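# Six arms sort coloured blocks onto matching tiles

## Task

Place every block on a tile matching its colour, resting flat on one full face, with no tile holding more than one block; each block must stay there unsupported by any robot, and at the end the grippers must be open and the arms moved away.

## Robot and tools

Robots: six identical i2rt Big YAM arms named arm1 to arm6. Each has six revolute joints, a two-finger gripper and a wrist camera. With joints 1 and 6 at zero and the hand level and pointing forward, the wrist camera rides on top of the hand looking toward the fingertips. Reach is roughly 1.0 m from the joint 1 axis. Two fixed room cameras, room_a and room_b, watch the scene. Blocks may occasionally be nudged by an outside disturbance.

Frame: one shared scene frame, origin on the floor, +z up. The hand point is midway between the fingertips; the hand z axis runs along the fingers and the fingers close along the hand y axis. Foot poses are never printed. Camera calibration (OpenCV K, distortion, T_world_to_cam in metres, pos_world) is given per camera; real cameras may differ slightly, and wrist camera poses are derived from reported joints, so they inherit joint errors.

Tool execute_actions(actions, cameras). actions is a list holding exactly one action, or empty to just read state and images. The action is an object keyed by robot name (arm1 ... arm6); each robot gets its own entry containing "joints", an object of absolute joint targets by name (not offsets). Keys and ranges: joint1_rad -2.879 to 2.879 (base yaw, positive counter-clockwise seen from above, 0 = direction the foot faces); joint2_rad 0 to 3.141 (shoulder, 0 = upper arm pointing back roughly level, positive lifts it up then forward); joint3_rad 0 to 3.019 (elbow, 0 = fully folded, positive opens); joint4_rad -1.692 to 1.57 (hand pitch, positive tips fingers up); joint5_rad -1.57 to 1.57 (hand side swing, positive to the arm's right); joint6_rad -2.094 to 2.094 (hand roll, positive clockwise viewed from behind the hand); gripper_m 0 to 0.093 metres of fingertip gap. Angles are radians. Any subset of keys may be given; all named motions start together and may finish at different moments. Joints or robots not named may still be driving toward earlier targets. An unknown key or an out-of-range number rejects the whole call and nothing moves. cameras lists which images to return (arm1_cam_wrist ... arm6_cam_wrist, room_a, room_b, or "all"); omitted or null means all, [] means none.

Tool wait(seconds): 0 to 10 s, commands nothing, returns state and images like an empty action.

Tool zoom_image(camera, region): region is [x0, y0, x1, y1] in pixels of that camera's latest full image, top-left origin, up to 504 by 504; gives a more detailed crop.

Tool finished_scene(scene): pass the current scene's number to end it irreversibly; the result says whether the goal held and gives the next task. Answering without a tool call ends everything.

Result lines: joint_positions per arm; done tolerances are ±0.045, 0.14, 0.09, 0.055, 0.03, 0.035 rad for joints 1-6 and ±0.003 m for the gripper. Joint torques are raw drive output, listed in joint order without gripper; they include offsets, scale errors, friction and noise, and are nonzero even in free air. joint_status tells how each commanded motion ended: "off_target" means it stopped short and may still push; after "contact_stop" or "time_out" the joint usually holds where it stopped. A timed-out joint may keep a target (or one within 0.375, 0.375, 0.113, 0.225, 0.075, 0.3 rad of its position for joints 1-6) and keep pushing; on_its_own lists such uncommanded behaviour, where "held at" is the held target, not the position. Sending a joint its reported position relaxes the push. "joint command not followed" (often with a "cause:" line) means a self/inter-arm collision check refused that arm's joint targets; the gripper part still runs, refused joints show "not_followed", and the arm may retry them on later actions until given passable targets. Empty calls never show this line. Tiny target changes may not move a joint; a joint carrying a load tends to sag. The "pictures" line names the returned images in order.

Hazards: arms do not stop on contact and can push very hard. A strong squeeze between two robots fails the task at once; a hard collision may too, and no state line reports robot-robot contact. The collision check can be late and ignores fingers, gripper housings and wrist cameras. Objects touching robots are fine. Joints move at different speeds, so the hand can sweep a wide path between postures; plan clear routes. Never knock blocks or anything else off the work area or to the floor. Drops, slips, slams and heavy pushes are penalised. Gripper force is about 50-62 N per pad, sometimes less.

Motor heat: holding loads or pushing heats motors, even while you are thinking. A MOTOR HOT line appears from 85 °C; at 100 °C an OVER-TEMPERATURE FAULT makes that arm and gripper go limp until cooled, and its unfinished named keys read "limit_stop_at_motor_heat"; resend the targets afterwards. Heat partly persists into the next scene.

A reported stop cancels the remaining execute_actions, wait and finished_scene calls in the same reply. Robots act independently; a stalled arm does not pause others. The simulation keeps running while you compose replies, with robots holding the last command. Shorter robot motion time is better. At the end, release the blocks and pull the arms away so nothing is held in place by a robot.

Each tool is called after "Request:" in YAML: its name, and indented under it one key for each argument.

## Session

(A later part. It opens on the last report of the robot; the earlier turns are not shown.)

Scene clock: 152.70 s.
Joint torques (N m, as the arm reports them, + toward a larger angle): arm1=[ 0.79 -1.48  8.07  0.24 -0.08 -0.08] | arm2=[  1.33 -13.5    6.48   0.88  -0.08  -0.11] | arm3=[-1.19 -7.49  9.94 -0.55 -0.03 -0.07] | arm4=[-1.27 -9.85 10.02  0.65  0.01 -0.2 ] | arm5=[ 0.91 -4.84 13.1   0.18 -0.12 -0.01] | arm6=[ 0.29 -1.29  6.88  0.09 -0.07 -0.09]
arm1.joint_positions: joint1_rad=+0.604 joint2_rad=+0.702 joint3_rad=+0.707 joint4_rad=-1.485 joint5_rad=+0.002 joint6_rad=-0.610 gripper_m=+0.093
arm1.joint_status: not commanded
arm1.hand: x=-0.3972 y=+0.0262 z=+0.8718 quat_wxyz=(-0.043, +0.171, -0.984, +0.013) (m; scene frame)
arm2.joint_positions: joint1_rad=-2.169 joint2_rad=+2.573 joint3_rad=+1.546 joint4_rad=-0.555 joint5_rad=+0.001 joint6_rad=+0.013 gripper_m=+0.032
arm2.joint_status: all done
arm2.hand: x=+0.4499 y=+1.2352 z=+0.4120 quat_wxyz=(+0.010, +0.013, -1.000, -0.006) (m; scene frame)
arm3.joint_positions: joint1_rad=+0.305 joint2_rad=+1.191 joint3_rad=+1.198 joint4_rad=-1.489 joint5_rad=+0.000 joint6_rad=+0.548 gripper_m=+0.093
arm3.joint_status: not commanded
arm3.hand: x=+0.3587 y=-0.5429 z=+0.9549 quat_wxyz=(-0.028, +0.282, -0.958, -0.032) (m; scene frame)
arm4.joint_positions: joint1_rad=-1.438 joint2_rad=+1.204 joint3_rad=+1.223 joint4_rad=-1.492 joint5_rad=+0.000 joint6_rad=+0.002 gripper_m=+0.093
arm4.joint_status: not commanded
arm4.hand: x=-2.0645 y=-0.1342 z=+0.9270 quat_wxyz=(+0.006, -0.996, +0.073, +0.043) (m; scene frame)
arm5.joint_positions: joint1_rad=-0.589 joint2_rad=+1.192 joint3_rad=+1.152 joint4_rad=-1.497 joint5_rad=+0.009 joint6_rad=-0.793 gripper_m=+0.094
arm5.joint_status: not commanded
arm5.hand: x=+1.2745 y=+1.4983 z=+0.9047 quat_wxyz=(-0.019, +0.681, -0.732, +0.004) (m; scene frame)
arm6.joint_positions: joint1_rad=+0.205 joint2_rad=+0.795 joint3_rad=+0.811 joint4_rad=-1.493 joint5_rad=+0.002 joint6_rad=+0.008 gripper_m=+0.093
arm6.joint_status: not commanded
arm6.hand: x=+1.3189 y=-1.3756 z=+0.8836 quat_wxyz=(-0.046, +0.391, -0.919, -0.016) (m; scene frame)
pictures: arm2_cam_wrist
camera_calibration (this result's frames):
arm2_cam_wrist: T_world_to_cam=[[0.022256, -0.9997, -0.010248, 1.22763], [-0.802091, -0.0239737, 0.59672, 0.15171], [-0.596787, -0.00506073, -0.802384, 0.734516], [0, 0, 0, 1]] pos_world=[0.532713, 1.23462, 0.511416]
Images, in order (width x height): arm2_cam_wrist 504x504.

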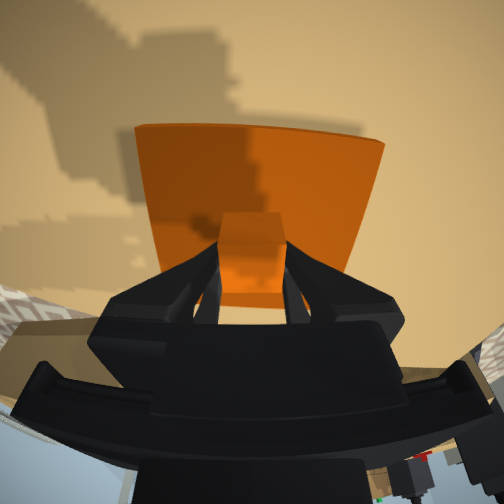

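Request:
execute_actions:
  actions:
    - {"arm2":{"joints":{"joint2_rad":2.575,"gripper_m":0.093}}}
  cameras: []

Request:
execute_actions:
  actions:
    - {"arm2":{"joints":{"joint2_rad":2.0,"joint4_rad":-1.1}}}
  cameras: ["arm2_cam_wrist","room_a","room_b"]

Request:
zoom_image:
  camera: "room_a"
  region: [320,200,560,340]

Request:
zoom_image:
  camera: "room_a"
  region: [80,370,480,490]

Scene clock: 156.03 s.
Joint torques (N m, as the arm reports them, + toward a larger angle): arm1=[ 0.85 -1.41  8.03  0.26 -0.07 -0.08] | arm2=[  1.42 -15.4    6.41   0.84  -0.06  -0.12] | arm3=[-1.19 -7.49  9.95 -0.55 -0.03 -0.07] | arm4=[-1.   -9.91 10.04  0.64  0.01 -0.2 ] | arm5=[ 0.81 -4.82 13.11  0.18 -0.13  0.  ] | arm6=[-0.25 -0.84  6.9   0.21 -0.06 -0.07]
arm1.joint_positions: joint1_rad=+0.604 joint2_rad=+0.702 joint3_rad=+0.707 joint4_rad=-1.485 joint5_rad=+0.002 joint6_rad=-0.610 gripper_m=+0.093
arm1.joint_status: not commanded
arm1.hand: x=-0.3972 y=+0.0262 z=+0.8718 quat_wxyz=(-0.043, +0.171, -0.984, +0.013) (m; scene frame)
arm2.joint_positions: joint1_rad=-2.169 joint2_rad=+2.573 joint3_rad=+1.546 joint4_rad=-0.555 joint5_rad=+0.001 joint6_rad=+0.013 gripper_m=+0.093
arm2.joint_status: all done
arm2.hand: x=+0.4499 y=+1.2352 z=+0.4120 quat_wxyz=(+0.010, +0.013, -1.000, -0.006) (m; scene frame)
arm3.joint_positions: joint1_rad=+0.305 joint2_rad=+1.191 joint3_rad=+1.198 joint4_rad=-1.489 joint5_rad=+0.000 joint6_rad=+0.548 gripper_m=+0.093
arm3.joint_status: not commanded
arm3.hand: x=+0.3587 y=-0.5429 z=+0.9549 quat_wxyz=(-0.028, +0.282, -0.958, -0.032) (m; scene frame)
arm4.joint_positions: joint1_rad=-1.438 joint2_rad=+1.204 joint3_rad=+1.223 joint4_rad=-1.492 joint5_rad=+0.000 joint6_rad=+0.002 gripper_m=+0.093
arm4.joint_status: not commanded
arm4.hand: x=-2.0645 y=-0.1342 z=+0.9270 quat_wxyz=(+0.006, -0.996, +0.073, +0.043) (m; scene frame)
arm5.joint_positions: joint1_rad=-0.589 joint2_rad=+1.192 joint3_rad=+1.152 joint4_rad=-1.497 joint5_rad=+0.009 joint6_rad=-0.793 gripper_m=+0.094
arm5.joint_status: not commanded
arm5.hand: x=+1.2745 y=+1.4983 z=+0.9047 quat_wxyz=(-0.019, +0.681, -0.732, +0.004) (m; scene frame)
arm6.joint_positions: joint1_rad=+0.205 joint2_rad=+0.795 joint3_rad=+0.811 joint4_rad=-1.493 joint5_rad=+0.002 joint6_rad=+0.008 gripper_m=+0.093
arm6.joint_status: not commanded
arm6.hand: x=+1.3189 y=-1.3756 z=+0.8836 quat_wxyz=(-0.046, +0.391, -0.919, -0.016) (m; scene frame)
pictures: none
No camera images: the call's "cameras" was empty. Leave "cameras" out to get every camera's image.

Scene clock: 157.53 s.
Joint torques (N m, as the arm reports them, + toward a larger angle): arm1=[ 0.77 -1.45  8.05  0.26 -0.08 -0.08] | arm2=[  1.39 -14.11   9.98   0.37  -0.07  -0.12] | arm3=[-1.24 -7.44  9.95 -0.55 -0.03 -0.07] | arm4=[ -1.25 -10.01   9.98   0.67   0.    -0.19] | arm5=[ 0.6  -4.88 13.17  0.22 -0.12  0.  ] | arm6=[-0.01 -0.76  6.88  0.13 -0.05 -0.08]
arm1.joint_positions: joint1_rad=+0.604 joint2_rad=+0.702 joint3_rad=+0.707 joint4_rad=-1.485 joint5_rad=+0.002 joint6_rad=-0.610 gripper_m=+0.093
arm1.joint_status: not commanded
arm1.hand: x=-0.3972 y=+0.0262 z=+0.8718 quat_wxyz=(-0.043, +0.171, -0.984, +0.013) (m; scene frame)
arm2.joint_positions: joint1_rad=-2.169 joint2_rad=+1.987 joint3_rad=+1.547 joint4_rad=-1.089 joint5_rad=+0.001 joint6_rad=+0.013 gripper_m=+0.093
arm2.joint_status: all done
arm2.hand: x=+0.4737 y=+1.2318 z=+0.7488 quat_wxyz=(-0.017, +0.013, -1.000, -0.007) (m; scene frame)
arm3.joint_positions: joint1_rad=+0.305 joint2_rad=+1.191 joint3_rad=+1.198 joint4_rad=-1.489 joint5_rad=+0.000 joint6_rad=+0.548 gripper_m=+0.093
arm3.joint_status: not commanded
arm3.hand: x=+0.3587 y=-0.5429 z=+0.9549 quat_wxyz=(-0.028, +0.282, -0.958, -0.032) (m; scene frame)
arm4.joint_positions: joint1_rad=-1.438 joint2_rad=+1.204 joint3_rad=+1.223 joint4_rad=-1.492 joint5_rad=+0.000 joint6_rad=+0.002 gripper_m=+0.093
arm4.joint_status: not commanded
arm4.hand: x=-2.0645 y=-0.1342 z=+0.9270 quat_wxyz=(+0.006, -0.996, +0.073, +0.043) (m; scene frame)
arm5.joint_positions: joint1_rad=-0.589 joint2_rad=+1.192 joint3_rad=+1.152 joint4_rad=-1.497 joint5_rad=+0.009 joint6_rad=-0.793 gripper_m=+0.094
arm5.joint_status: not commanded
arm5.hand: x=+1.2745 y=+1.4983 z=+0.9047 quat_wxyz=(-0.019, +0.681, -0.732, +0.004) (m; scene frame)
arm6.joint_positions: joint1_rad=+0.205 joint2_rad=+0.795 joint3_rad=+0.811 joint4_rad=-1.493 joint5_rad=+0.002 joint6_rad=+0.008 gripper_m=+0.093
arm6.joint_status: not commanded
arm6.hand: x=+1.3189 y=-1.3756 z=+0.8836 quat_wxyz=(-0.046, +0.391, -0.919, -0.016) (m; scene frame)
pictures: arm2_cam_wrist, room_a, room_b
camera_calibration (this result's frames):
arm2_cam_wrist: T_world_to_cam=[[0.0221384, -0.999692, -0.0112197, 1.22793], [-0.833001, -0.0246502, 0.552722, 0.0181696], [-0.552828, -0.00289038, -0.83329, 1.01861], [0, 0, 0, 1]] pos_world=[0.551067, 1.23095, 0.852532]
Images, in order (width x height): arm2_cam_wrist 504x504, room_a 672x504, room_b 672x504.

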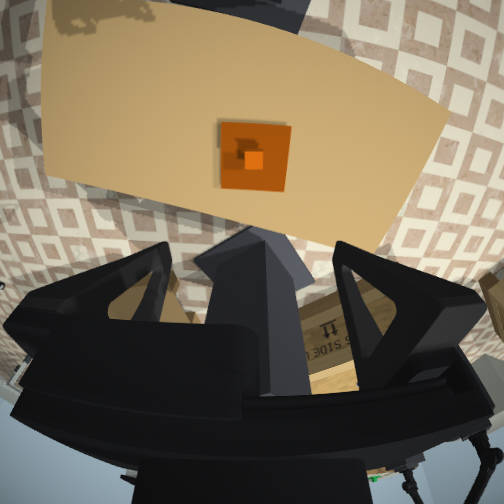

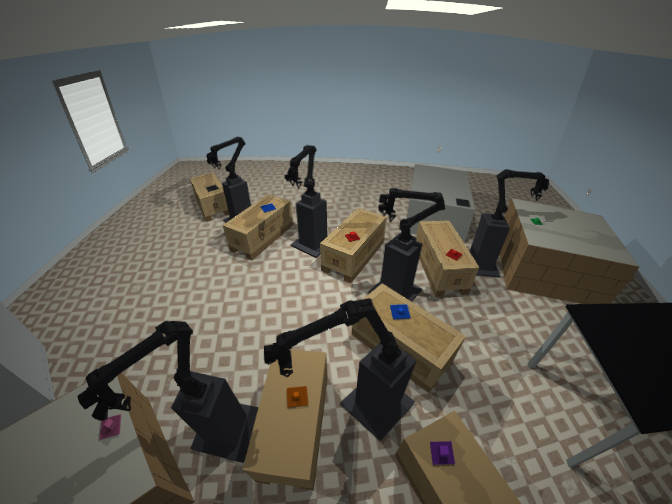

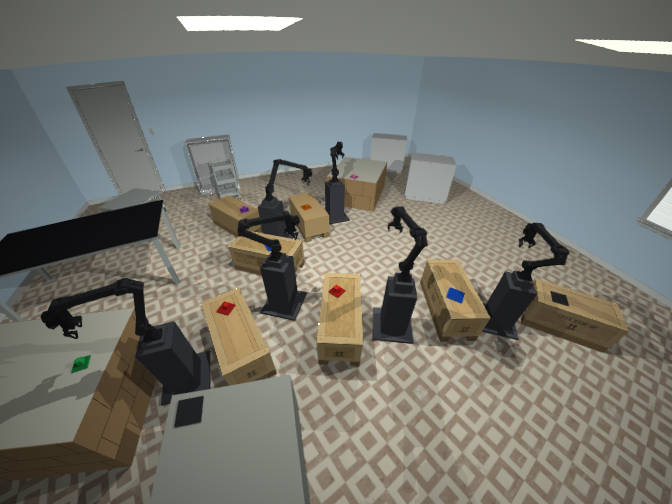

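Region (320, 200, 560, 340) of room_a's 672x504 image, scaled by 2.100, with more detail than that image has; it fills the top 294 rows of this view, and the rest is white.

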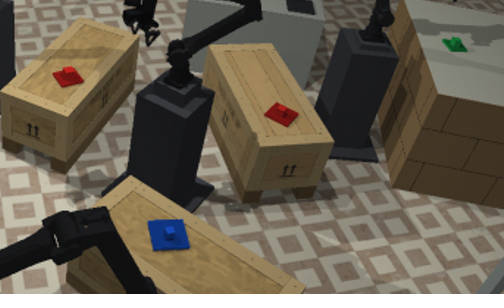

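Region (80, 370, 480, 490) of room_a's 672x504 image, scaled by 1.260, with more detail than that image has; it fills the top 151 rows of this view, and the rest is white.

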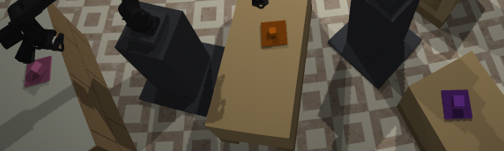

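Request:
finished_scene:
  scene: 2

The scene is finished: the task was done.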